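# Four Kinova arms build a three-block leaning arch

## Task

Build an arch from the three blocks, using any number of the four arms (bases, in scene metres: arm1 at x +0.65, y 0, z 0.72, facing 180°; arm2 at x 0, y +0.65, z 0.72, facing -90°; arm3 at x -0.65, y 0, z 0.72, facing 0°; arm4 at x 0, y -0.65, z 0.72, facing 90°; angles counter-clockwise from +x). The two identical leaning blocks must each stand on one of their ends, with that end lying flat on the table, and tilt toward one another. The keystone must sit centred between them on their slanted top faces, touching both with no gap at either contact. All three blocks must lie along one line. The arch must stand by itself, not held up by any robot. At the end every gripper must be open and every arm moved away.

## Robot and tools

Setup. Four identical Kinova Gen3 arms (arm1, arm2, arm3, arm4) are mounted on the tabletop. Each has seven revolute joints, a Robotiq 2F-85 parallel gripper and a wrist camera. The hand reaches roughly 1.0 m from the joint-1 axis. Mount points in the shared scene frame (metres; heading in degrees counter-clockwise from +x): arm1 (+0.65, 0, 0.72) heading 180; arm2 (0, +0.65, 0.72) heading -90; arm3 (-0.65, 0, 0.72) heading 0; arm4 (0, -0.65, 0.72) heading 90. So arm1 and arm3 face each other along x, arm2 and arm4 along y, and the table centre is near (0, 0).

Frames. The scene frame has its origin on the floor with +z up; the tabletop is near z = 0.72. The hand point sits between the fingertips; its z axis runs out along the fingers and its y axis is the closing direction of the pads. No result line gives the real pose of a robot's foot.

execute_actions(actions, cameras). actions is a list holding one action, or empty to only read state and images. An action is an object keyed by arm name; each arm you include gets a "joints" object of absolute targets (not offsets) by joint name: joint1_rad to joint7_rad in radians, and gripper_m in metres as the fingertip gap. Any subset of joints and arms may be named. Ranges: joint1_rad, joint3_rad, joint5_rad, joint7_rad -69.115 to 69.115; joint2_rad -2.249 to 2.249; joint4_rad -2.579 to 2.579; joint6_rad -2.099 to 2.099; gripper_m 0 (closed) to 0.085 (open). Joint meanings: joint1 turns the whole arm about its vertical foot axis, positive clockwise from above, at 0 the arm extends in its facing direction; joint2 is the shoulder, 0 upright, positive leans forward; joint3 twists the upper arm; joint4 is the elbow, 0 straight, positive bends the same way positive joint2 tips (with joint3 at 0); joint5 twists the forearm; joint6 is the wrist bend, with positive following positive joint4 when joint5 is 0; joint7 rolls the hand, positive counter-clockwise viewed from behind. Done tolerance is ±0.01 rad per joint and ±0.003 m for the gripper. A single action may not take over 15 s. Motions in an action begin together and may finish at different times; joints of one arm are synchronised from rest, and the hand path between postures can swing widely. After large moves the arm may still be short of target when the result returns. An unknown key or an out-of-range number rejects the whole call and nothing moves. cameras is a list of arm1_cam_wrist, arm2_cam_wrist, arm3_cam_wrist, arm4_cam_wrist or "all"; omitted or null means all, [] means none.

Results. Each arm's joint_positions and joint_status are reported, plus one image per requested camera in the order given on the "pictures" line. joint_status words: "done" (may sit slightly off target; resending the same target will not move it); "off_target" (stopped away from target and may keep pushing); "contact_stop" or "time_out" (target dropped, holding where it stopped); "not_followed" with a "joint command not followed" line and usually a "cause:" line (a self- or inter-arm collision check withheld the targets; they may be retried on later actions until valid targets are sent or the path clears); "limit_stop_at_motor_heat" (see heat). on_its_own lists behaviour this call did not command. Arms or joints left out of an action may still be driving toward earlier targets.

wait(seconds): 0 to 10 s, commands nothing and returns the same state and images as an empty action. zoom_image(camera, region): enlarges [x0, y0, x1, y1] in pixels (origin top-left, at most 504 by 504) of that camera's most recent full image. read_manual(section) only returns licence texts. finished_scene(scene) ends the current scene, given its number, once the last command has been held; it is final and reports whether the arch counts.

Order of work: look with the cameras, pick which arms handle which blocks, grasp, stand the leaning blocks on end with their slopes facing each other in a line, set the keystone on both slopes, open the grippers, retreat, check images, then end the scene. If a result reports a stop, later motion, wait and finished_scene calls in that same reply are skipped.

Cautions. The arms do not halt on contact and can press hard; avoid pressing blocks into the table or each other. Hard contact between two robots ends the run; the collision check can react late and ignores grippers against other arms. Reaching a joint's load limit (joints 1-4: 46.9 N m; joints 5-7: 29.5 N m, held weight included) freezes that arm, gripper too, for 10 s. Holding loads heats motors: MOTOR HOT appears from 60 °C, and at 75 °C an OVER-TEMPERATURE FAULT lets the arm sag; resend targets afterwards. The robot holds its last command while you think, so do not linger with a load. Loose objects may occasionally be nudged. Never drop, slam or knock anything off the work area, which ends the scene.

Each tool is called as name([rows], argument=value, ...), one row to a line, values as JSON.

## Session

execute_actions(actions=[])

Scene clock: 0.00 s.
arm1.joint_positions: joint1_rad=-0.011 joint2_rad=-0.400 joint3_rad=-0.074 joint4_rad=+1.514 joint5_rad=-0.031 joint6_rad=+2.022 joint7_rad=+1.476 gripper_m=+0.085
arm1.joint_status: not commanded
arm1.hand: x=+0.5300 y=+0.0013 z=+1.2559 quat_wxyz=(-0.002, -1.000, -0.004, +0.000) (m; scene frame)
arm2.joint_positions: joint1_rad=-0.009 joint2_rad=-0.397 joint3_rad=-0.073 joint4_rad=+1.513 joint5_rad=-0.029 joint6_rad=+2.026 joint7_rad=+1.479 gripper_m=+0.085
arm2.joint_status: not commanded
arm2.hand: x=+0.0059 y=+0.5361 z=+1.2513 quat_wxyz=(+0.002, -0.700, -0.714, +0.007) (m; scene frame)
arm3.joint_positions: joint1_rad=-0.010 joint2_rad=-0.394 joint3_rad=-0.079 joint4_rad=+1.511 joint5_rad=-0.030 joint6_rad=+2.023 joint7_rad=+1.475 gripper_m=+0.085
arm3.joint_status: not commanded
arm3.hand: x=-0.5303 y=+0.0025 z=+1.2566 quat_wxyz=(+0.001, +0.016, -1.000, +0.000) (m; scene frame)
arm4.joint_positions: joint1_rad=-0.007 joint2_rad=-0.397 joint3_rad=-0.074 joint4_rad=+1.513 joint5_rad=-0.034 joint6_rad=+2.022 joint7_rad=+1.476 gripper_m=+0.085
arm4.joint_status: not commanded
arm4.hand: x=+0.0052 y=-0.5314 z=+1.3163 quat_wxyz=(+0.000, +0.691, -0.723, -0.002) (m; scene frame)
pictures: arm1_cam_wrist, arm2_cam_wrist, arm3_cam_wrist, arm4_cam_wrist
Images, in order (width x height): arm1_cam_wrist 504x504, arm2_cam_wrist 504x504, arm3_cam_wrist 504x504, arm4_cam_wrist 504x504.

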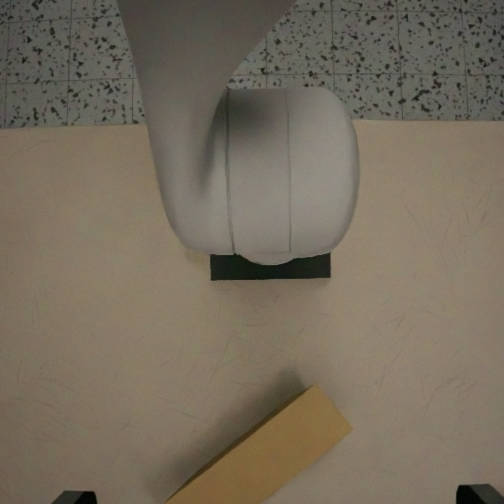

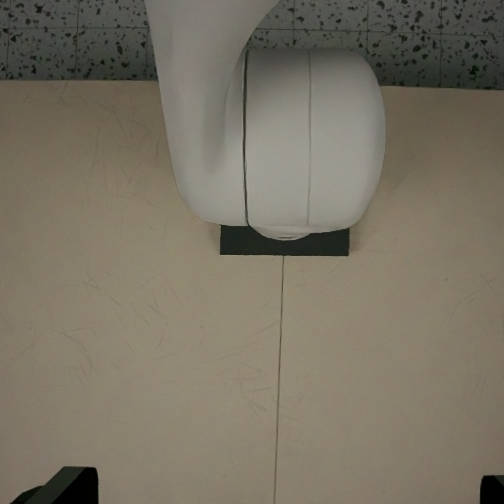

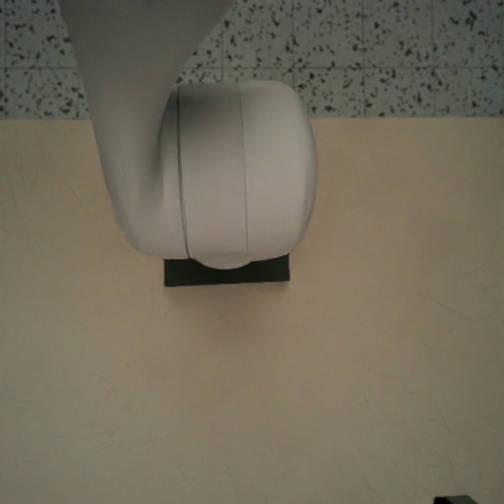

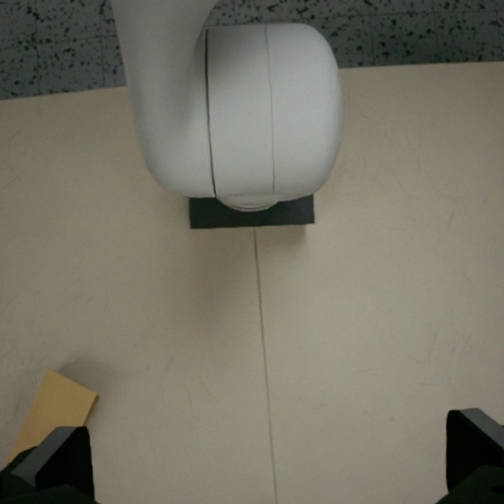

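execute_actions([
  {"arm1":{"joints":{"joint1_rad":0,"joint2_rad":0.3,"joint3_rad":0,"joint4_rad":1.0,"joint5_rad":0,"joint6_rad":1.8416,"joint7_rad":1.571}},"arm2":{"joints":{"joint1_rad":0,"joint2_rad":0.3,"joint3_rad":0,"joint4_rad":1.0,"joint5_rad":0,"joint6_rad":1.8416,"joint7_rad":1.571}},"arm3":{"joints":{"joint1_rad":0,"joint2_rad":0.3,"joint3_rad":0,"joint4_rad":1.0,"joint5_rad":0,"joint6_rad":1.8416,"joint7_rad":1.571}},"arm4":{"joints":{"joint1_rad":0,"joint2_rad":0.3,"joint3_rad":0,"joint4_rad":1.0,"joint5_rad":0,"joint6_rad":1.8416,"joint7_rad":1.571}}},
])

Scene clock: 2.60 s.
arm1.joint_positions: joint1_rad=+0.000 joint2_rad=+0.300 joint3_rad=+0.000 joint4_rad=+1.000 joint5_rad=+0.000 joint6_rad=+1.842 joint7_rad=+1.571 gripper_m=+0.085
arm1.joint_status: all done
arm1.hand: x=+0.2228 y=+0.0222 z=+1.2144 quat_wxyz=(-0.002, -1.000, -0.005, -0.002) (m; scene frame)
arm2.joint_positions: joint1_rad=+0.000 joint2_rad=+0.300 joint3_rad=+0.000 joint4_rad=+1.000 joint5_rad=+0.000 joint6_rad=+1.842 joint7_rad=+1.571 gripper_m=+0.085
arm2.joint_status: all done
arm2.hand: x=-0.0109 y=+0.2276 z=+1.2134 quat_wxyz=(+0.001, -0.699, -0.715, +0.006) (m; scene frame)
arm3.joint_positions: joint1_rad=+0.000 joint2_rad=+0.300 joint3_rad=+0.000 joint4_rad=+1.000 joint5_rad=+0.000 joint6_rad=+1.842 joint7_rad=+1.571 gripper_m=+0.085
arm3.joint_status: all done
arm3.hand: x=-0.2235 y=-0.0125 z=+1.2160 quat_wxyz=(+0.001, +0.016, -1.000, -0.002) (m; scene frame)
arm4.joint_positions: joint1_rad=+0.000 joint2_rad=+0.300 joint3_rad=+0.000 joint4_rad=+1.000 joint5_rad=+0.000 joint6_rad=+1.842 joint7_rad=+1.571 gripper_m=+0.085
arm4.joint_status: all done
arm4.hand: x=+0.0418 y=-0.2260 z=+1.2761 quat_wxyz=(+0.000, +0.693, -0.721, +0.000) (m; scene frame)
pictures: arm1_cam_wrist, arm2_cam_wrist, arm3_cam_wrist, arm4_cam_wrist
Images, in order (width x height): arm1_cam_wrist 504x504, arm2_cam_wrist 504x504, arm3_cam_wrist 504x504, arm4_cam_wrist 504x504.

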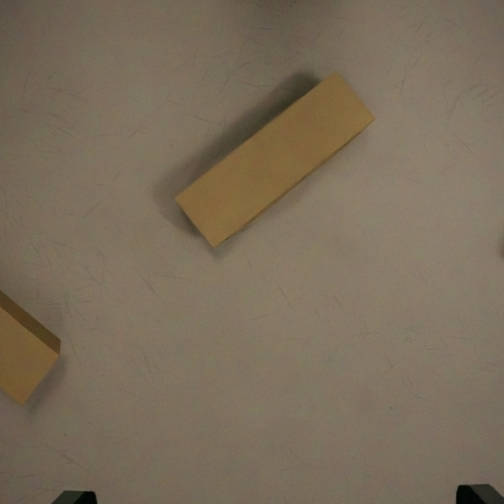

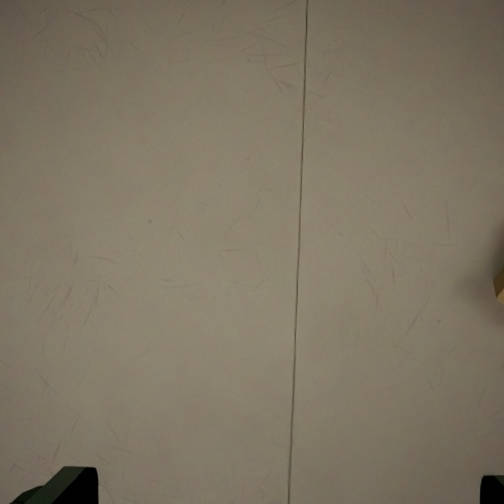

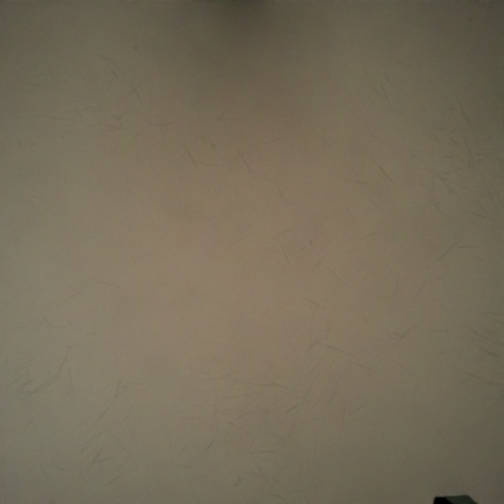

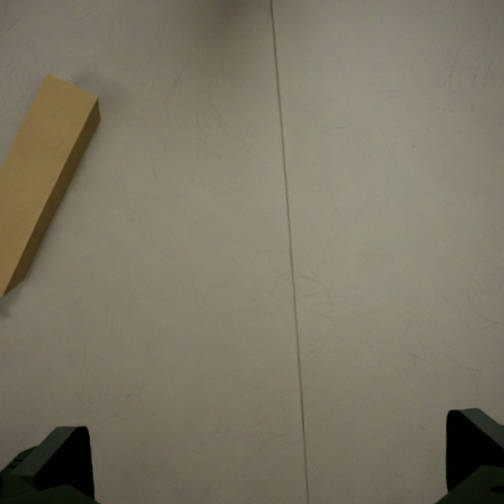

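execute_actions([
  {"arm1":{"joints":{"joint2_rad":0.1,"joint4_rad":1.3,"joint6_rad":1.7416}},"arm2":{"joints":{"joint1_rad":-0.75,"joint2_rad":0.45,"joint6_rad":1.69}},"arm3":{"joints":{"joint2_rad":1.0,"joint4_rad":2.1,"joint6_rad":-1.4}},"arm4":{"joints":{"joint1_rad":0.6,"joint2_rad":0.45,"joint6_rad":1.69}}},
])

Scene clock: 7.03 s.
arm1.joint_positions: joint1_rad=+0.000 joint2_rad=+0.100 joint3_rad=+0.000 joint4_rad=+1.300 joint5_rad=+0.000 joint6_rad=+1.742 joint7_rad=+1.571 gripper_m=+0.085
arm1.joint_status: all done
arm1.hand: x=+0.2982 y=+0.0230 z=+1.2007 quat_wxyz=(-0.002, -1.000, -0.005, -0.002) (m; scene frame)
arm2.joint_positions: joint1_rad=-0.750 joint2_rad=+0.450 joint3_rad=+0.000 joint4_rad=+1.000 joint5_rad=+0.000 joint6_rad=+1.690 joint7_rad=+1.571 gripper_m=+0.085
arm2.joint_status: all done
arm2.hand: x=+0.3317 y=+0.2824 z=+1.1403 quat_wxyz=(+0.002, -0.389, -0.921, +0.005) (m; scene frame)
arm3.joint_positions: joint1_rad=+0.000 joint2_rad=+1.000 joint3_rad=+0.000 joint4_rad=+2.100 joint5_rad=+0.000 joint6_rad=-1.400 joint7_rad=+1.571 gripper_m=+0.085
arm3.joint_status: all done
arm3.hand: x=+0.0246 y=-0.0036 z=+0.9140 quat_wxyz=(-0.659, +0.011, -0.752, -0.012) (m; scene frame)
arm4.joint_positions: joint1_rad=+0.600 joint2_rad=+0.450 joint3_rad=+0.000 joint4_rad=+1.000 joint5_rad=+0.000 joint6_rad=+1.690 joint7_rad=+1.571 gripper_m=+0.085
arm4.joint_status: all done
arm4.hand: x=+0.3158 y=-0.2690 z=+1.2066 quat_wxyz=(+0.000, +0.449, -0.893, +0.000) (m; scene frame)
pictures: arm1_cam_wrist, arm2_cam_wrist, arm3_cam_wrist, arm4_cam_wrist
Images, in order (width x height): arm1_cam_wrist 504x504, arm2_cam_wrist 504x504, arm3_cam_wrist 504x504, arm4_cam_wrist 504x504.

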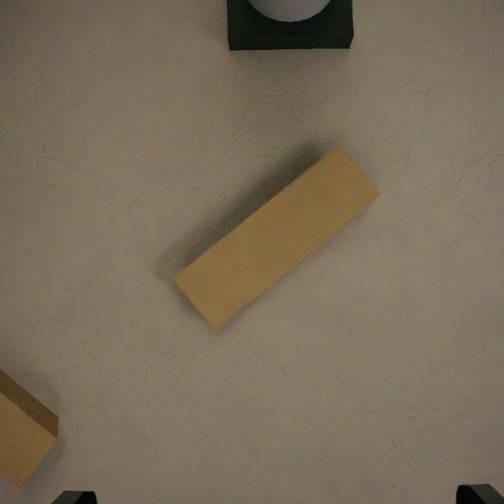

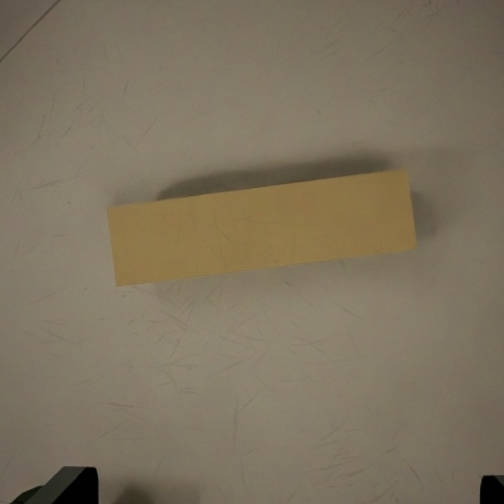

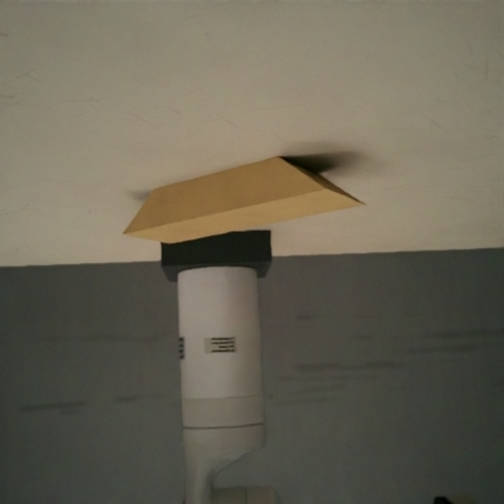

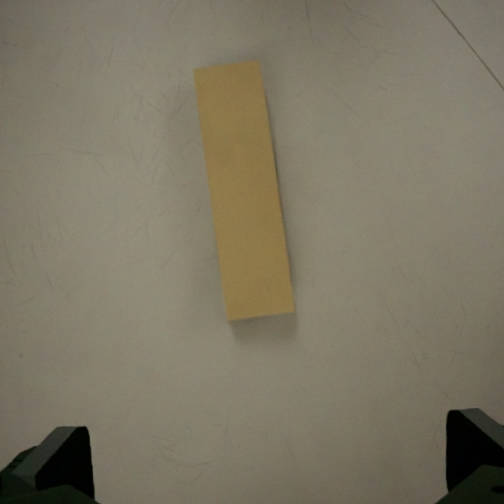

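execute_actions([
  {"arm1":{"joints":{"joint1_rad":-0.04,"joint2_rad":0.254,"joint4_rad":2.3855,"joint6_rad":0.502,"joint7_rad":0.64}},"arm2":{"joints":{"joint1_rad":-0.707,"joint2_rad":0.5084,"joint4_rad":1.888,"joint6_rad":0.745,"joint7_rad":0.18}},"arm3":{"joints":{"joint1_rad":-0.25,"joint2_rad":1.0,"joint4_rad":2.5,"joint6_rad":-1.85,"gripper_m":0.0}},"arm4":{"joints":{"joint1_rad":0.62,"joint2_rad":0.6274,"joint4_rad":1.9802,"joint6_rad":0.534,"joint7_rad":-1.44}}},
])

Scene clock: 12.87 s.
arm1.joint_positions: joint1_rad=-0.040 joint2_rad=+0.254 joint3_rad=+0.000 joint4_rad=+2.385 joint5_rad=+0.000 joint6_rad=+0.502 joint7_rad=+0.640 gripper_m=+0.085
arm1.joint_status: all done
arm1.hand: x=+0.3936 y=+0.0123 z=+0.8607 quat_wxyz=(-0.001, -0.905, +0.426, -0.003) (m; scene frame)
arm2.joint_positions: joint1_rad=-0.707 joint2_rad=+0.508 joint3_rad=+0.000 joint4_rad=+1.888 joint5_rad=+0.000 joint6_rad=+0.745 joint7_rad=+0.180 gripper_m=+0.085
arm2.joint_status: all done
arm2.hand: x=+0.2610 y=+0.3245 z=+0.8605 quat_wxyz=(-0.001, -0.898, -0.439, +0.006) (m; scene frame)
arm3.joint_positions: joint1_rad=-0.250 joint2_rad=+1.000 joint3_rad=+0.000 joint4_rad=+2.500 joint5_rad=+0.000 joint6_rad=-1.850 joint7_rad=+1.571 gripper_m=+0.000
arm3.joint_status: all done
arm3.hand: x=-0.1126 y=+0.1298 z=+0.9497 quat_wxyz=(-0.671, +0.102, -0.728, -0.097) (m; scene frame)
arm4.joint_positions: joint1_rad=+0.620 joint2_rad=+0.627 joint3_rad=+0.000 joint4_rad=+1.980 joint5_rad=+0.000 joint6_rad=+0.534 joint7_rad=-1.440 gripper_m=+0.085
arm4.joint_status: all done
arm4.hand: x=+0.2690 y=-0.3455 z=+0.8599 quat_wxyz=(+0.000, -0.867, -0.498, +0.000) (m; scene frame)
pictures: arm1_cam_wrist, arm2_cam_wrist, arm3_cam_wrist, arm4_cam_wrist
Images, in order (width x height): arm1_cam_wrist 504x504, arm2_cam_wrist 504x504, arm3_cam_wrist 504x504, arm4_cam_wrist 504x504.

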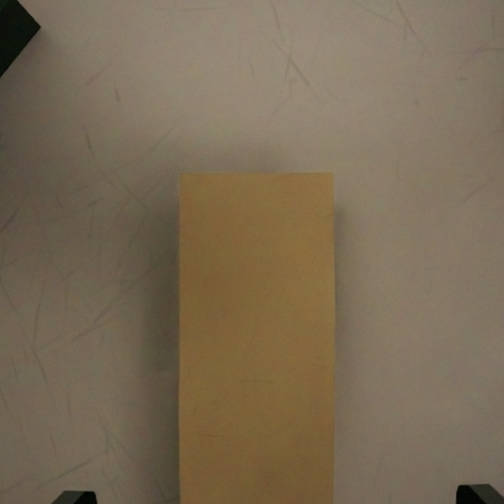

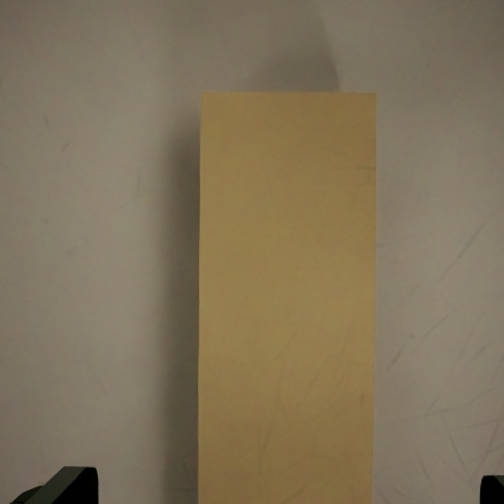

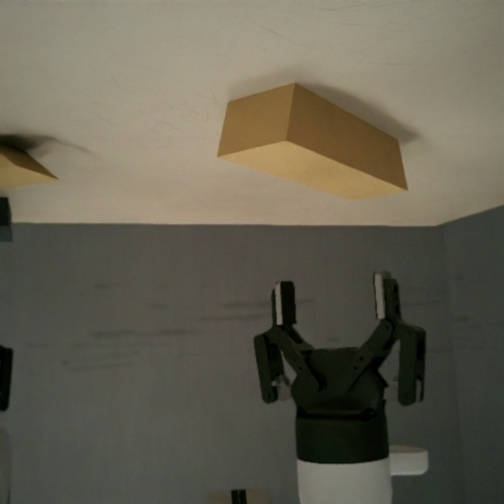

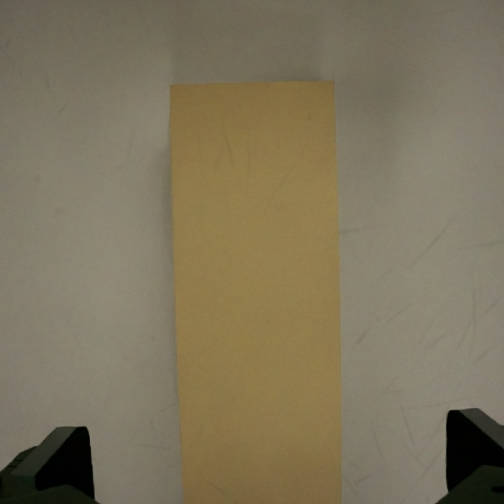

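execute_actions([
  {"arm1":{"joints":{"joint1_rad":-0.022,"joint2_rad":0.6607,"joint4_rad":2.5019,"joint6_rad":-0.021,"joint7_rad":0.658}},"arm2":{"joints":{"joint2_rad":0.74,"joint4_rad":1.9602,"joint6_rad":0.4414}},"arm3":{"joints":{"joint1_rad":-0.12}},"arm4":{"joints":{"joint2_rad":0.8922,"joint4_rad":1.9939,"joint6_rad":0.2555}}},
])

execute_actions([
  {"arm1":{"joints":{"gripper_m":0.04}},"arm2":{"joints":{"gripper_m":0.04}},"arm4":{"joints":{"gripper_m":0.04}},"arm3":{"joints":{"joint1_rad":0.2}}},
])

Scene clock: 15.47 s.
arm1.joint_positions: joint1_rad=-0.022 joint2_rad=+0.661 joint3_rad=+0.000 joint4_rad=+2.502 joint5_rad=+0.000 joint6_rad=-0.021 joint7_rad=+0.658 gripper_m=+0.085
arm1.joint_status: all done
arm1.hand: x=+0.3997 y=+0.0167 z=+0.7470 quat_wxyz=(-0.001, -0.905, +0.426, -0.003) (m; scene frame)
arm2.joint_positions: joint1_rad=-0.707 joint2_rad=+0.740 joint3_rad=+0.000 joint4_rad=+1.960 joint5_rad=+0.000 joint6_rad=+0.441 joint7_rad=+0.180 gripper_m=+0.085
arm2.joint_status: all done
arm2.hand: x=+0.2599 y=+0.3237 z=+0.7504 quat_wxyz=(-0.001, -0.898, -0.439, +0.006) (m; scene frame)
arm3.joint_positions: joint1_rad=-0.120 joint2_rad=+1.000 joint3_rad=+0.000 joint4_rad=+2.500 joint5_rad=+0.000 joint6_rad=-1.850 joint7_rad=+1.571 gripper_m=+0.000
arm3.joint_status: all done
arm3.hand: x=-0.1002 y=+0.0588 z=+0.9495 quat_wxyz=(-0.676, +0.055, -0.733, -0.053) (m; scene frame)
arm4.joint_positions: joint1_rad=+0.620 joint2_rad=+0.892 joint3_rad=+0.000 joint4_rad=+1.994 joint5_rad=+0.000 joint6_rad=+0.255 joint7_rad=-1.440 gripper_m=+0.085
arm4.joint_status: all done
arm4.hand: x=+0.2689 y=-0.3455 z=+0.7499 quat_wxyz=(+0.000, -0.867, -0.498, +0.000) (m; scene frame)
pictures: arm1_cam_wrist, arm2_cam_wrist, arm3_cam_wrist, arm4_cam_wrist
Images, in order (width x height): arm1_cam_wrist 504x504, arm2_cam_wrist 504x504, arm3_cam_wrist 504x504, arm4_cam_wrist 504x504.

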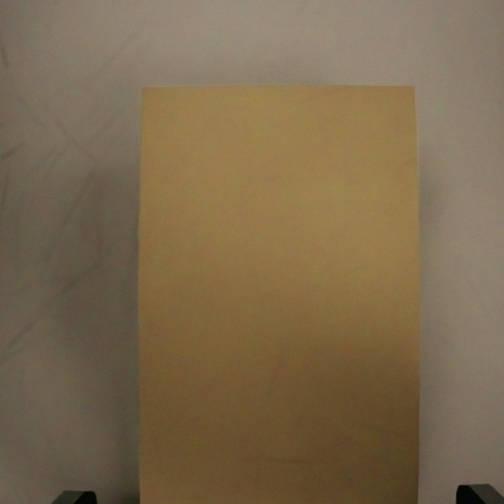

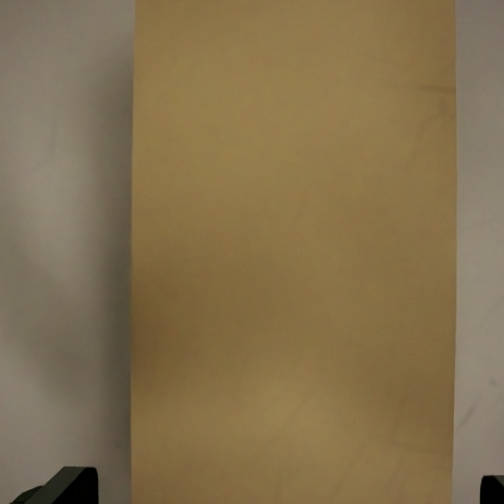

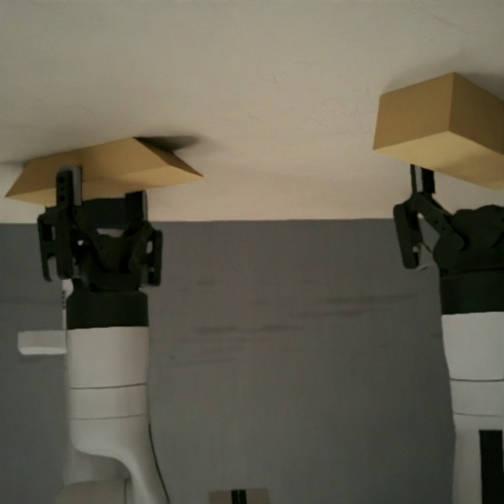

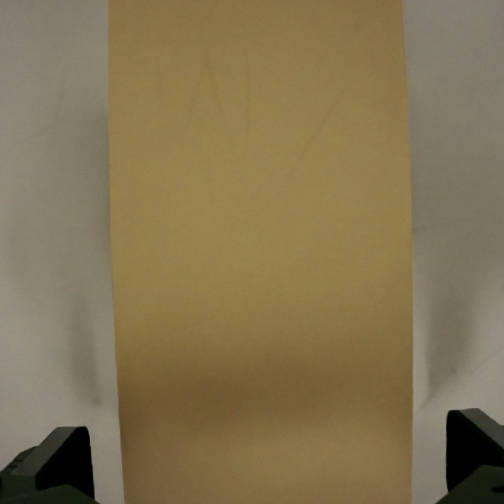

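Scene clock: 17.03 s.
arm1.joint_positions: joint1_rad=-0.022 joint2_rad=+0.658 joint3_rad=+0.000 joint4_rad=+2.503 joint5_rad=+0.000 joint6_rad=-0.020 joint7_rad=+0.658 gripper_m=+0.058
arm1.joint_status: gripper_m off_target (ended at +0.058, target +0.040)
arm1.hand: x=+0.3997 y=+0.0167 z=+0.7477 quat_wxyz=(-0.001, -0.905, +0.426, -0.002) (m; scene frame)
arm2.joint_positions: joint1_rad=-0.707 joint2_rad=+0.739 joint3_rad=+0.000 joint4_rad=+1.960 joint5_rad=+0.000 joint6_rad=+0.442 joint7_rad=+0.180 gripper_m=+0.059
arm2.joint_status: gripper_m off_target (ended at +0.059, target +0.040)
arm2.hand: x=+0.2601 y=+0.3235 z=+0.7510 quat_wxyz=(-0.001, -0.898, -0.439, +0.006) (m; scene frame)
arm3.joint_positions: joint1_rad=+0.200 joint2_rad=+1.000 joint3_rad=+0.000 joint4_rad=+2.500 joint5_rad=+0.000 joint6_rad=-1.850 joint7_rad=+1.571 gripper_m=+0.000
arm3.joint_status: all done
arm3.hand: x=-0.1095 y=-0.1176 z=+0.9490 quat_wxyz=(-0.675, -0.062, -0.733, +0.056) (m; scene frame)
arm4.joint_positions: joint1_rad=+0.620 joint2_rad=+0.891 joint3_rad=+0.000 joint4_rad=+1.994 joint5_rad=+0.000 joint6_rad=+0.256 joint7_rad=-1.440 gripper_m=+0.058
arm4.joint_status: gripper_m off_target (ended at +0.058, target +0.040)
arm4.hand: x=+0.2690 y=-0.3453 z=+0.7505 quat_wxyz=(+0.000, -0.867, -0.498, +0.000) (m; scene frame)
pictures: arm1_cam_wrist, arm2_cam_wrist, arm3_cam_wrist, arm4_cam_wrist
Images, in order (width x height): arm1_cam_wrist 504x504, arm2_cam_wrist 504x504, arm3_cam_wrist 504x504, arm4_cam_wrist 504x504.

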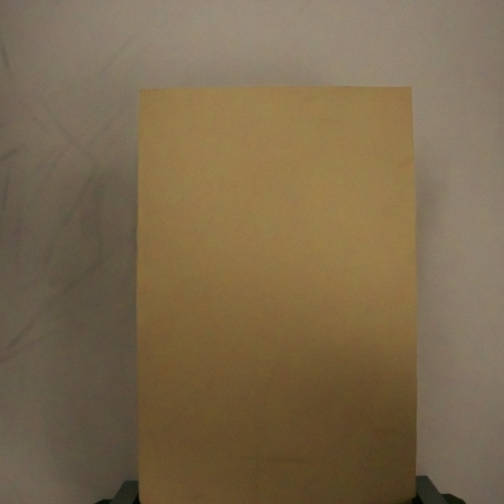

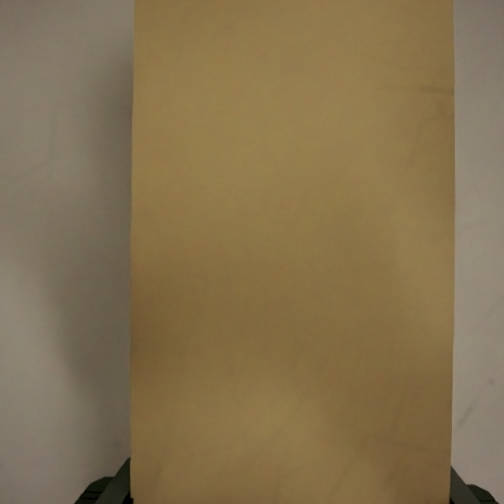

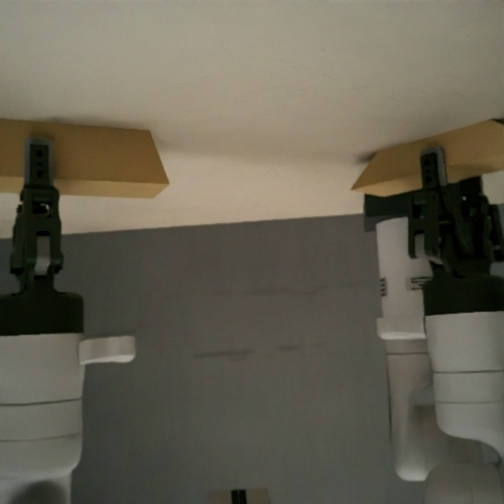

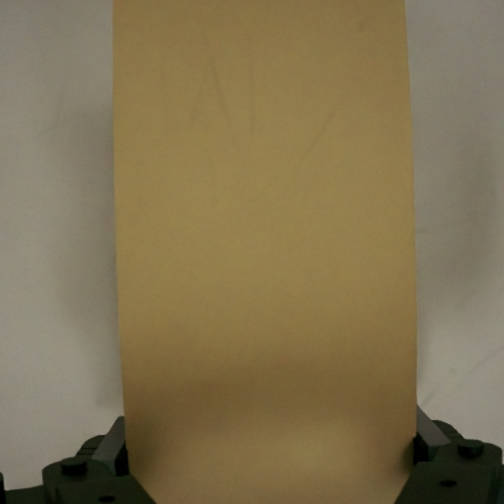

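execute_actions([
  {"arm1":{"joints":{"joint2_rad":0.254,"joint4_rad":2.3855,"joint6_rad":0.502,"joint7_rad":-0.02}},"arm2":{"joints":{"joint1_rad":-0.5,"joint2_rad":0.3,"joint4_rad":2.0,"joint6_rad":0.8,"joint7_rad":-0.2}},"arm3":{"joints":{"joint1_rad":0.0}},"arm4":{"joints":{"joint1_rad":0.4,"joint2_rad":0.45,"joint4_rad":2.1,"joint6_rad":0.5,"joint7_rad":-1.571}}},
], cameras=["arm3_cam_wrist"])

zoom_image(camera="arm3_cam_wrist", region=[120,130,370,380])

Scene clock: 19.43 s.
arm1.joint_positions: joint1_rad=-0.022 joint2_rad=+0.255 joint3_rad=+0.000 joint4_rad=+2.386 joint5_rad=+0.000 joint6_rad=+0.502 joint7_rad=-0.020 gripper_m=+0.058
arm1.joint_status: all done
arm1.hand: x=+0.3942 y=+0.0170 z=+0.8605 quat_wxyz=(+0.000, -0.711, +0.703, -0.003) (m; scene frame)
arm2.joint_positions: joint1_rad=-0.500 joint2_rad=+0.303 joint3_rad=+0.000 joint4_rad=+2.002 joint5_rad=+0.000 joint6_rad=+0.800 joint7_rad=-0.200 gripper_m=+0.059
arm2.joint_status: all done
arm2.hand: x=+0.1649 y=+0.3197 z=+0.9162 quat_wxyz=(-0.020, -0.987, -0.161, -0.001) (m; scene frame)
arm3.joint_positions: joint1_rad=+0.000 joint2_rad=+1.000 joint3_rad=+0.000 joint4_rad=+2.500 joint5_rad=+0.000 joint6_rad=-1.850 joint7_rad=+1.571 gripper_m=+0.000
arm3.joint_status: all done
arm3.hand: x=-0.0971 y=-0.0076 z=+0.9493 quat_wxyz=(-0.678, +0.011, -0.735, -0.012) (m; scene frame)
arm4.joint_positions: joint1_rad=+0.400 joint2_rad=+0.452 joint3_rad=+0.000 joint4_rad=+2.101 joint5_rad=+0.000 joint6_rad=+0.500 joint7_rad=-1.571 gripper_m=+0.058
arm4.joint_status: all done
arm4.hand: x=+0.1867 y=-0.3132 z=+0.9083 quat_wxyz=(+0.024, -0.843, -0.535, -0.037) (m; scene frame)
pictures: arm3_cam_wrist
Images, in order (width x height): arm3_cam_wrist 504x504.

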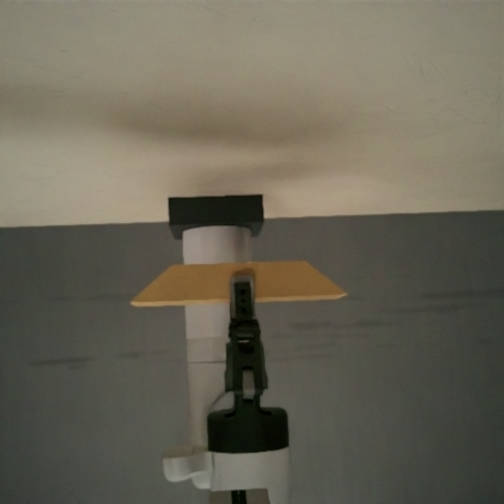

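Region (120, 130, 370, 380) of arm3_cam_wrist's 504x504 image, scaled by 2.016.

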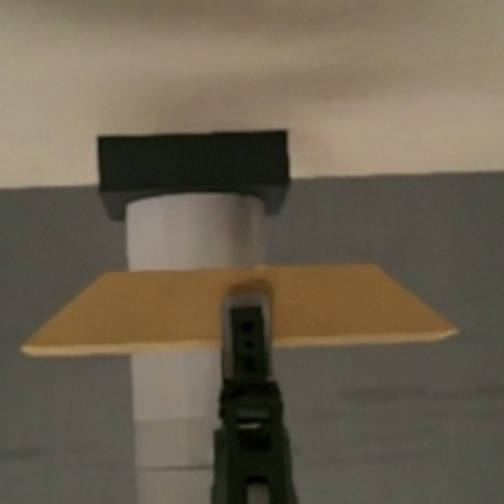

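execute_actions([
  {"arm1":{"joints":{"joint1_rad":-0.026,"joint2_rad":0.3,"joint4_rad":1.0,"joint6_rad":1.84,"joint7_rad":0}},"arm2":{"joints":{"joint1_rad":-0.012,"joint2_rad":0.45,"joint4_rad":2.45,"joint6_rad":-0.95,"joint7_rad":-1.571}},"arm3":{"joints":{"joint1_rad":1.57,"joint2_rad":0.75,"joint4_rad":2.39,"joint5_rad":1.97,"joint6_rad":-1.42}},"arm4":{"joints":{"joint1_rad":-0.075,"joint2_rad":0.5,"joint4_rad":2.45,"joint6_rad":-1.0}}},
], cameras=["arm3_cam_wrist"])

execute_actions([
  {"arm1":{"joints":{"joint2_rad":0.7,"joint4_rad":0.7,"joint6_rad":1.74}},"arm2":{"joints":{"joint2_rad":1.113,"joint4_rad":2.4863,"joint6_rad":-1.679}},"arm4":{"joints":{"joint2_rad":1.321,"joint4_rad":2.4003,"joint6_rad":-1.801}}},
])

Scene clock: 23.67 s.
arm1.joint_positions: joint1_rad=-0.026 joint2_rad=+0.301 joint3_rad=+0.000 joint4_rad=+1.001 joint5_rad=+0.000 joint6_rad=+1.840 joint7_rad=+0.000 gripper_m=+0.058
arm1.joint_status: all done
arm1.hand: x=+0.2218 y=+0.0111 z=+1.2137 quat_wxyz=(+0.000, -0.720, +0.694, -0.003) (m; scene frame)
arm2.joint_positions: joint1_rad=-0.012 joint2_rad=+0.454 joint3_rad=+0.000 joint4_rad=+2.453 joint5_rad=+0.000 joint6_rad=-0.947 joint7_rad=-1.571 gripper_m=+0.059
arm2.joint_status: all done
arm2.hand: x=-0.0038 y=+0.1074 z=+0.9938 quat_wxyz=(-0.392, -0.598, +0.574, -0.400) (m; scene frame)
arm3.joint_positions: joint1_rad=+1.570 joint2_rad=+0.750 joint3_rad=+0.000 joint4_rad=+2.390 joint5_rad=+1.970 joint6_rad=-1.420 joint7_rad=+1.571 gripper_m=+0.000
arm3.joint_status: all done
arm3.hand: x=-0.3870 y=-0.1601 z=+0.9875 quat_wxyz=(-0.636, +0.162, -0.741, -0.140) (m; scene frame)
arm4.joint_positions: joint1_rad=-0.075 joint2_rad=+0.502 joint3_rad=+0.000 joint4_rad=+2.452 joint5_rad=+0.000 joint6_rad=-0.998 joint7_rad=-1.571 gripper_m=+0.058
arm4.joint_status: all done
arm4.hand: x=+0.0053 y=-0.1017 z=+1.0443 quat_wxyz=(+0.402, -0.576, -0.597, -0.388) (m; scene frame)
pictures: arm3_cam_wrist
Images, in order (width x height): arm3_cam_wrist 504x504.

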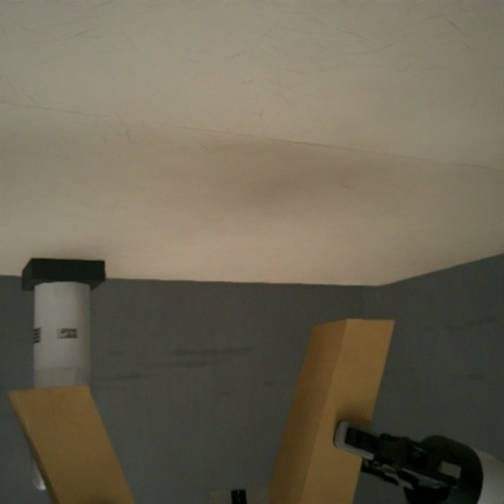

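Scene clock: 25.93 s.
arm1.joint_positions: joint1_rad=-0.026 joint2_rad=+0.701 joint3_rad=+0.000 joint4_rad=+0.701 joint5_rad=+0.000 joint6_rad=+1.740 joint7_rad=+0.000 gripper_m=+0.058
arm1.joint_status: all done
arm1.hand: x=+0.0689 y=+0.0051 z=+1.1020 quat_wxyz=(+0.000, -0.720, +0.694, -0.003) (m; scene frame)
arm2.joint_positions: joint1_rad=-0.012 joint2_rad=+1.117 joint3_rad=+0.000 joint4_rad=+2.487 joint5_rad=+0.000 joint6_rad=-1.676 joint7_rad=-1.571 gripper_m=+0.059
arm2.joint_status: all done
arm2.hand: x=-0.0059 y=+0.1226 z=+0.8335 quat_wxyz=(-0.401, -0.591, +0.568, -0.409) (m; scene frame)
arm3.joint_positions: joint1_rad=+1.570 joint2_rad=+0.750 joint3_rad=+0.000 joint4_rad=+2.390 joint5_rad=+1.970 joint6_rad=-1.420 joint7_rad=+1.571 gripper_m=+0.000
arm3.joint_status: not commanded
arm3.hand: x=-0.3870 y=-0.1602 z=+0.9875 quat_wxyz=(-0.636, +0.162, -0.741, -0.140) (m; scene frame)
arm4.joint_positions: joint1_rad=-0.075 joint2_rad=+1.323 joint3_rad=+0.000 joint4_rad=+2.401 joint5_rad=+0.000 joint6_rad=-1.799 joint7_rad=-1.571 gripper_m=+0.058
arm4.joint_status: all done
arm4.hand: x=+0.0060 y=-0.1244 z=+0.8340 quat_wxyz=(+0.411, -0.570, -0.590, -0.397) (m; scene frame)
pictures: arm1_cam_wrist, arm2_cam_wrist, arm3_cam_wrist, arm4_cam_wrist
Images, in order (width x height): arm1_cam_wrist 504x504, arm2_cam_wrist 504x504, arm3_cam_wrist 504x504, arm4_cam_wrist 504x504.

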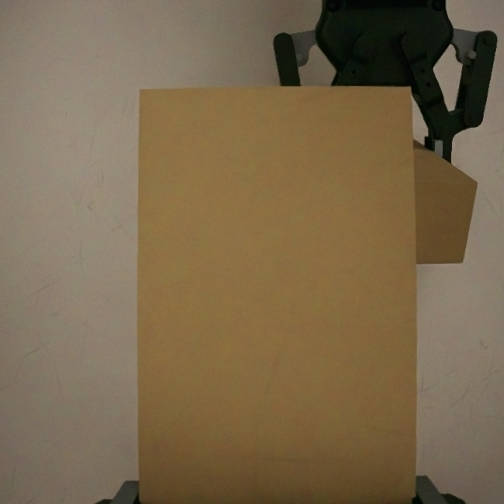

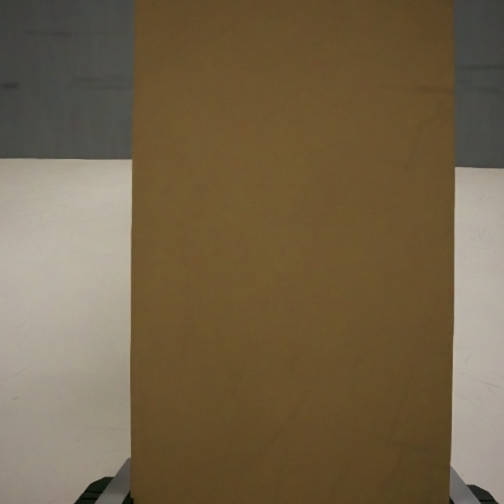

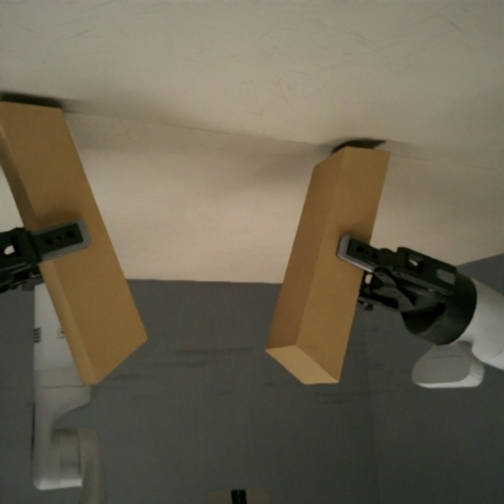

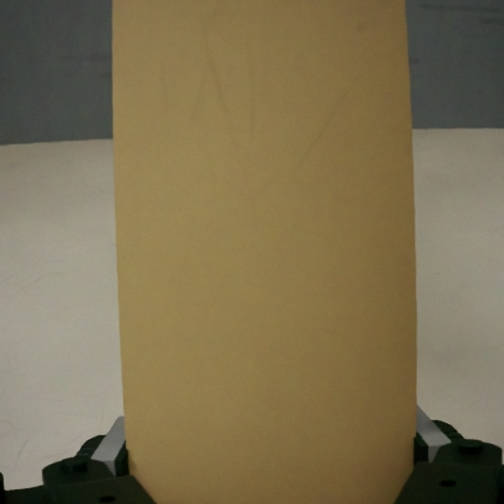

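execute_actions([
  {"arm1":{"joints":{"joint2_rad":0.921,"joint4_rad":0.597,"joint6_rad":1.623}},"arm2":{"joints":{"joint1_rad":-0.015,"joint2_rad":1.155,"joint4_rad":2.472,"joint6_rad":-1.707,"joint7_rad":-1.583}},"arm4":{"joints":{"joint1_rad":-0.078,"joint2_rad":1.338,"joint4_rad":2.382,"joint6_rad":-1.802}},"arm3":{"joints":{"joint5_rad":1.89,"joint6_rad":-1.45}}},
])

Scene clock: 27.77 s.
arm1.joint_positions: joint1_rad=-0.026 joint2_rad=+0.922 joint3_rad=+0.000 joint4_rad=+0.598 joint5_rad=+0.000 joint6_rad=+1.623 joint7_rad=+0.000 gripper_m=+0.058
arm1.joint_status: all done
arm1.hand: x=+0.0018 y=+0.0023 z=+0.9975 quat_wxyz=(+0.001, -0.720, +0.694, -0.003) (m; scene frame)
arm2.joint_positions: joint1_rad=-0.015 joint2_rad=+1.159 joint3_rad=+0.000 joint4_rad=+2.473 joint5_rad=+0.000 joint6_rad=-1.704 joint7_rad=-1.583 gripper_m=+0.059
arm2.joint_status: all done
arm2.hand: x=-0.0045 y=+0.1227 z=+0.8216 quat_wxyz=(-0.398, -0.589, +0.570, -0.412) (m; scene frame)
arm3.joint_positions: joint1_rad=+1.570 joint2_rad=+0.750 joint3_rad=+0.000 joint4_rad=+2.390 joint5_rad=+1.890 joint6_rad=-1.450 joint7_rad=+1.571 gripper_m=+0.000
arm3.joint_status: all done
arm3.hand: x=-0.3765 y=-0.1825 z=+0.9967 quat_wxyz=(-0.652, +0.131, -0.737, -0.117) (m; scene frame)
arm4.joint_positions: joint1_rad=-0.078 joint2_rad=+1.340 joint3_rad=+0.000 joint4_rad=+2.383 joint5_rad=+0.000 joint6_rad=-1.800 joint7_rad=-1.571 gripper_m=+0.058
arm4.joint_status: all done
arm4.hand: x=+0.0043 y=-0.1222 z=+0.8274 quat_wxyz=(+0.413, -0.569, -0.591, -0.397) (m; scene frame)
pictures: arm1_cam_wrist, arm2_cam_wrist, arm3_cam_wrist, arm4_cam_wrist
Images, in order (width x height): arm1_cam_wrist 504x504, arm2_cam_wrist 504x504, arm3_cam_wrist 504x504, arm4_cam_wrist 504x504.

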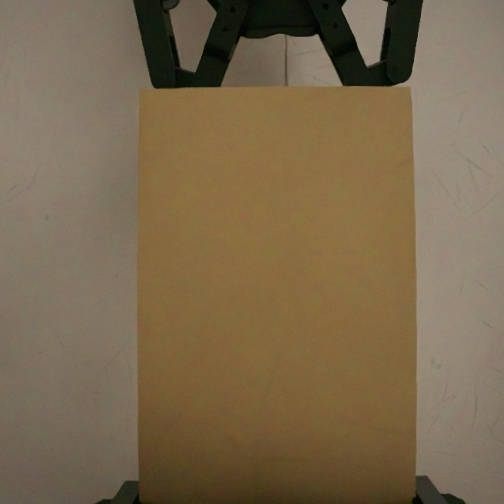

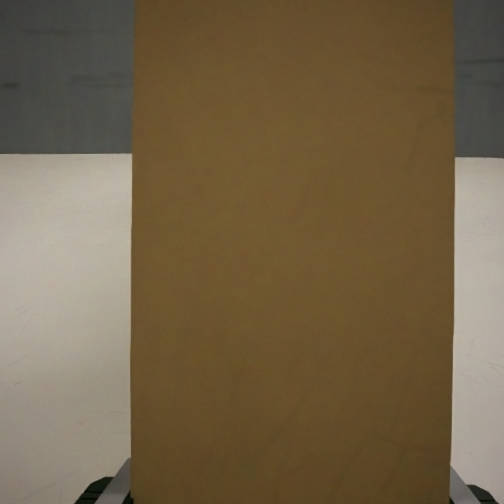

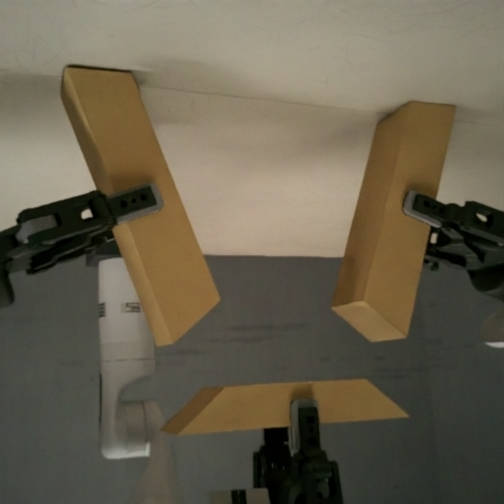

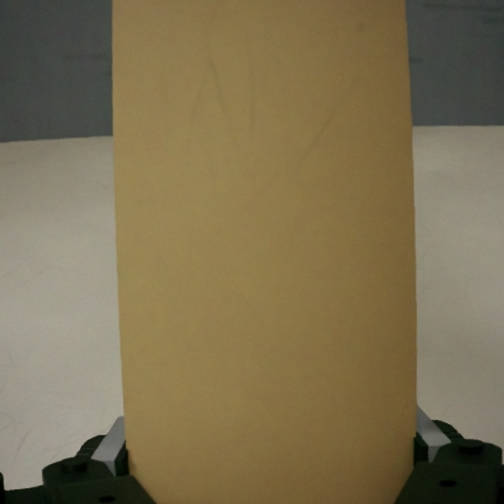

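execute_actions([
  {"arm1":{"joints":{"joint2_rad":0.939,"joint4_rad":0.7417,"joint6_rad":1.461}},"arm2":{"joints":{"joint2_rad":1.1655,"joint4_rad":2.4685,"joint6_rad":-1.714}},"arm4":{"joints":{"joint2_rad":1.350,"joint4_rad":2.375,"joint6_rad":-1.807}}},
], cameras=["arm3_cam_wrist","arm1_cam_wrist"])

zoom_image(camera="arm3_cam_wrist", region=[140,250,440,400])

zoom_image(camera="arm3_cam_wrist", region=[40,40,180,120])

zoom_image(camera="arm3_cam_wrist", region=[350,70,490,150])

Scene clock: 29.37 s.
arm1.joint_positions: joint1_rad=-0.026 joint2_rad=+0.941 joint3_rad=+0.000 joint4_rad=+0.742 joint5_rad=+0.000 joint6_rad=+1.461 joint7_rad=+0.000 gripper_m=+0.058
arm1.joint_status: all done
arm1.hand: x=-0.0007 y=+0.0020 z=+0.9403 quat_wxyz=(+0.001, -0.720, +0.694, -0.004) (m; scene frame)
arm2.joint_positions: joint1_rad=-0.015 joint2_rad=+1.166 joint3_rad=+0.000 joint4_rad=+2.470 joint5_rad=+0.000 joint6_rad=-1.713 joint7_rad=-1.583 gripper_m=+0.059
arm2.joint_status: all done
arm2.hand: x=-0.0045 y=+0.1222 z=+0.8209 quat_wxyz=(-0.399, -0.588, +0.569, -0.414) (m; scene frame)
arm3.joint_positions: joint1_rad=+1.570 joint2_rad=+0.750 joint3_rad=+0.000 joint4_rad=+2.390 joint5_rad=+1.890 joint6_rad=-1.450 joint7_rad=+1.571 gripper_m=+0.000
arm3.joint_status: not commanded
arm3.hand: x=-0.3765 y=-0.1825 z=+0.9967 quat_wxyz=(-0.652, +0.131, -0.737, -0.117) (m; scene frame)
arm4.joint_positions: joint1_rad=-0.078 joint2_rad=+1.350 joint3_rad=+0.000 joint4_rad=+2.376 joint5_rad=+0.000 joint6_rad=-1.807 joint7_rad=-1.571 gripper_m=+0.058
arm4.joint_status: all done
arm4.hand: x=+0.0043 y=-0.1219 z=+0.8247 quat_wxyz=(+0.413, -0.568, -0.590, -0.397) (m; scene frame)
pictures: arm1_cam_wrist, arm3_cam_wrist
Images, in order (width x height): arm1_cam_wrist 504x504, arm3_cam_wrist 504x504.

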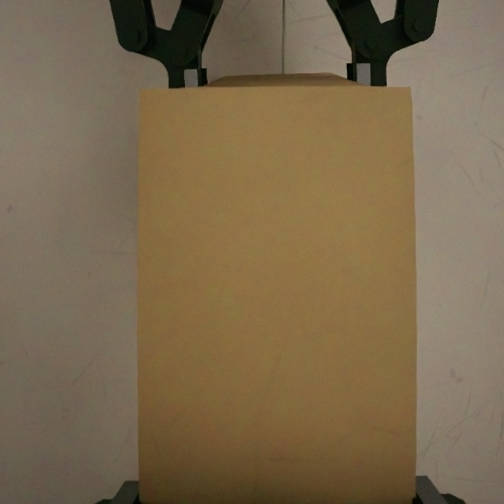

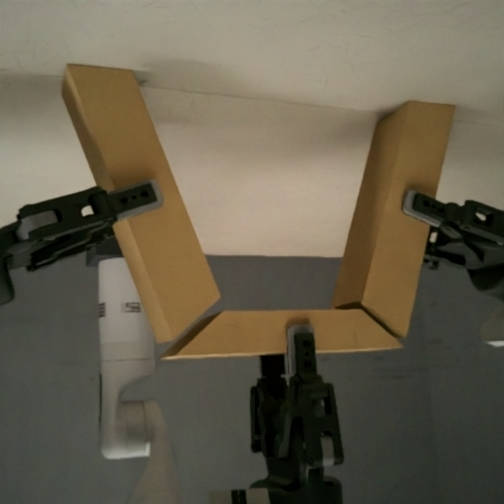

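Region (140, 250, 440, 400) of arm3_cam_wrist's 504x504 image, scaled by 1.680.

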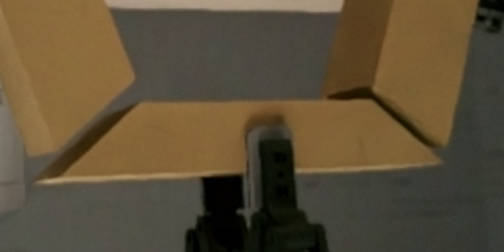

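Region (40, 40, 180, 120) of arm3_cam_wrist's 504x504 image, scaled by 3.600; it fills the top 288 rows of this view, and the rest is white.

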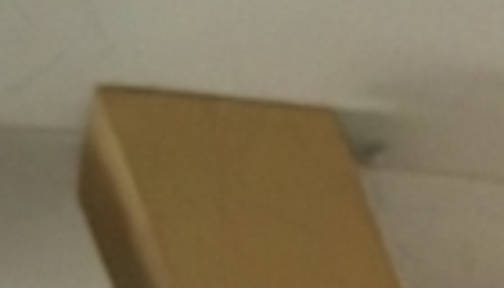

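Region (350, 70, 490, 150) of arm3_cam_wrist's 504x504 image, scaled by 3.600; it fills the top 288 rows of this view, and the rest is white.

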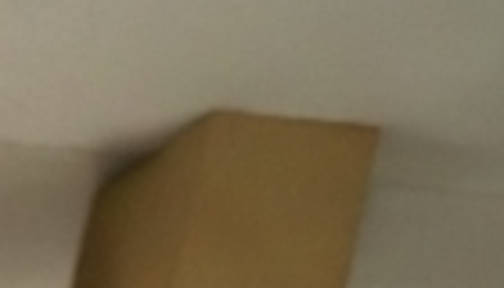

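execute_actions([
  {"arm1":{"joints":{"joint2_rad":0.941,"joint4_rad":0.755,"joint6_rad":1.446}}},
], cameras=["arm3_cam_wrist","arm1_cam_wrist"])

zoom_image(camera="arm3_cam_wrist", region=[140,270,260,370])

zoom_image(camera="arm3_cam_wrist", region=[320,270,440,370])

Scene clock: 30.47 s.
arm1.joint_positions: joint1_rad=-0.026 joint2_rad=+0.943 joint3_rad=+0.000 joint4_rad=+0.756 joint5_rad=+0.000 joint6_rad=+1.446 joint7_rad=+0.000 gripper_m=+0.058
arm1.joint_status: all done
arm1.hand: x=-0.0005 y=+0.0019 z=+0.9348 quat_wxyz=(+0.001, -0.720, +0.694, -0.004) (m; scene frame)
arm2.joint_positions: joint1_rad=-0.015 joint2_rad=+1.166 joint3_rad=+0.000 joint4_rad=+2.470 joint5_rad=+0.000 joint6_rad=-1.713 joint7_rad=-1.583 gripper_m=+0.059
arm2.joint_status: not commanded
arm2.hand: x=-0.0045 y=+0.1222 z=+0.8209 quat_wxyz=(-0.399, -0.588, +0.569, -0.414) (m; scene frame)
arm3.joint_positions: joint1_rad=+1.570 joint2_rad=+0.750 joint3_rad=+0.000 joint4_rad=+2.390 joint5_rad=+1.890 joint6_rad=-1.450 joint7_rad=+1.571 gripper_m=+0.000
arm3.joint_status: not commanded
arm3.hand: x=-0.3765 y=-0.1825 z=+0.9967 quat_wxyz=(-0.652, +0.131, -0.737, -0.117) (m; scene frame)
arm4.joint_positions: joint1_rad=-0.078 joint2_rad=+1.350 joint3_rad=+0.000 joint4_rad=+2.376 joint5_rad=+0.000 joint6_rad=-1.807 joint7_rad=-1.571 gripper_m=+0.058
arm4.joint_status: not commanded
arm4.hand: x=+0.0043 y=-0.1219 z=+0.8247 quat_wxyz=(+0.413, -0.568, -0.590, -0.397) (m; scene frame)
pictures: arm1_cam_wrist, arm3_cam_wrist
Images, in order (width x height): arm1_cam_wrist 504x504, arm3_cam_wrist 504x504.

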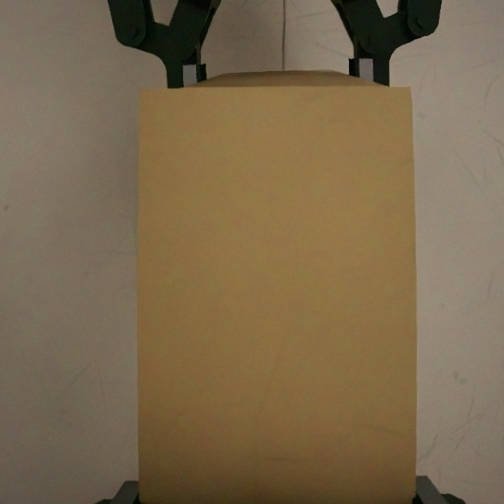

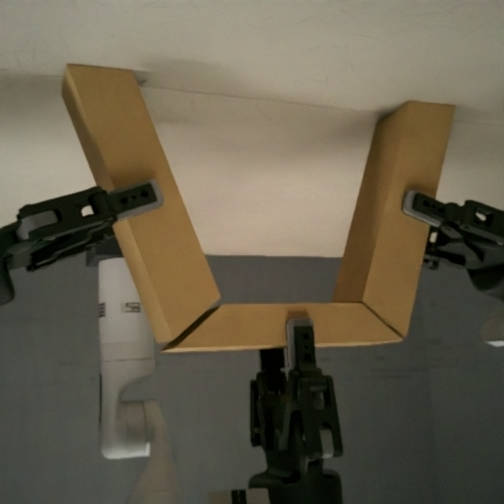

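Region (140, 270, 260, 370) of arm3_cam_wrist's 504x504 image, scaled by 4.200.

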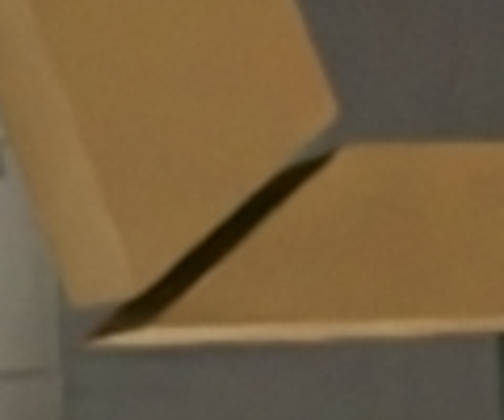

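Region (320, 270, 440, 370) of arm3_cam_wrist's 504x504 image, scaled by 4.200.

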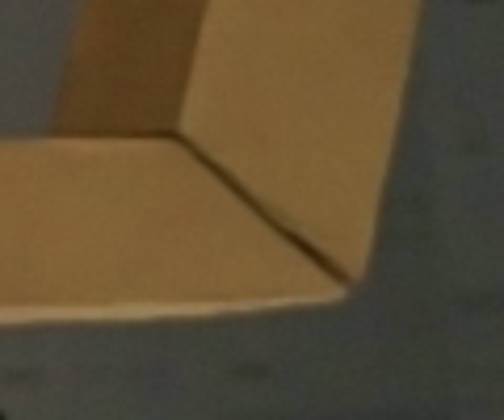

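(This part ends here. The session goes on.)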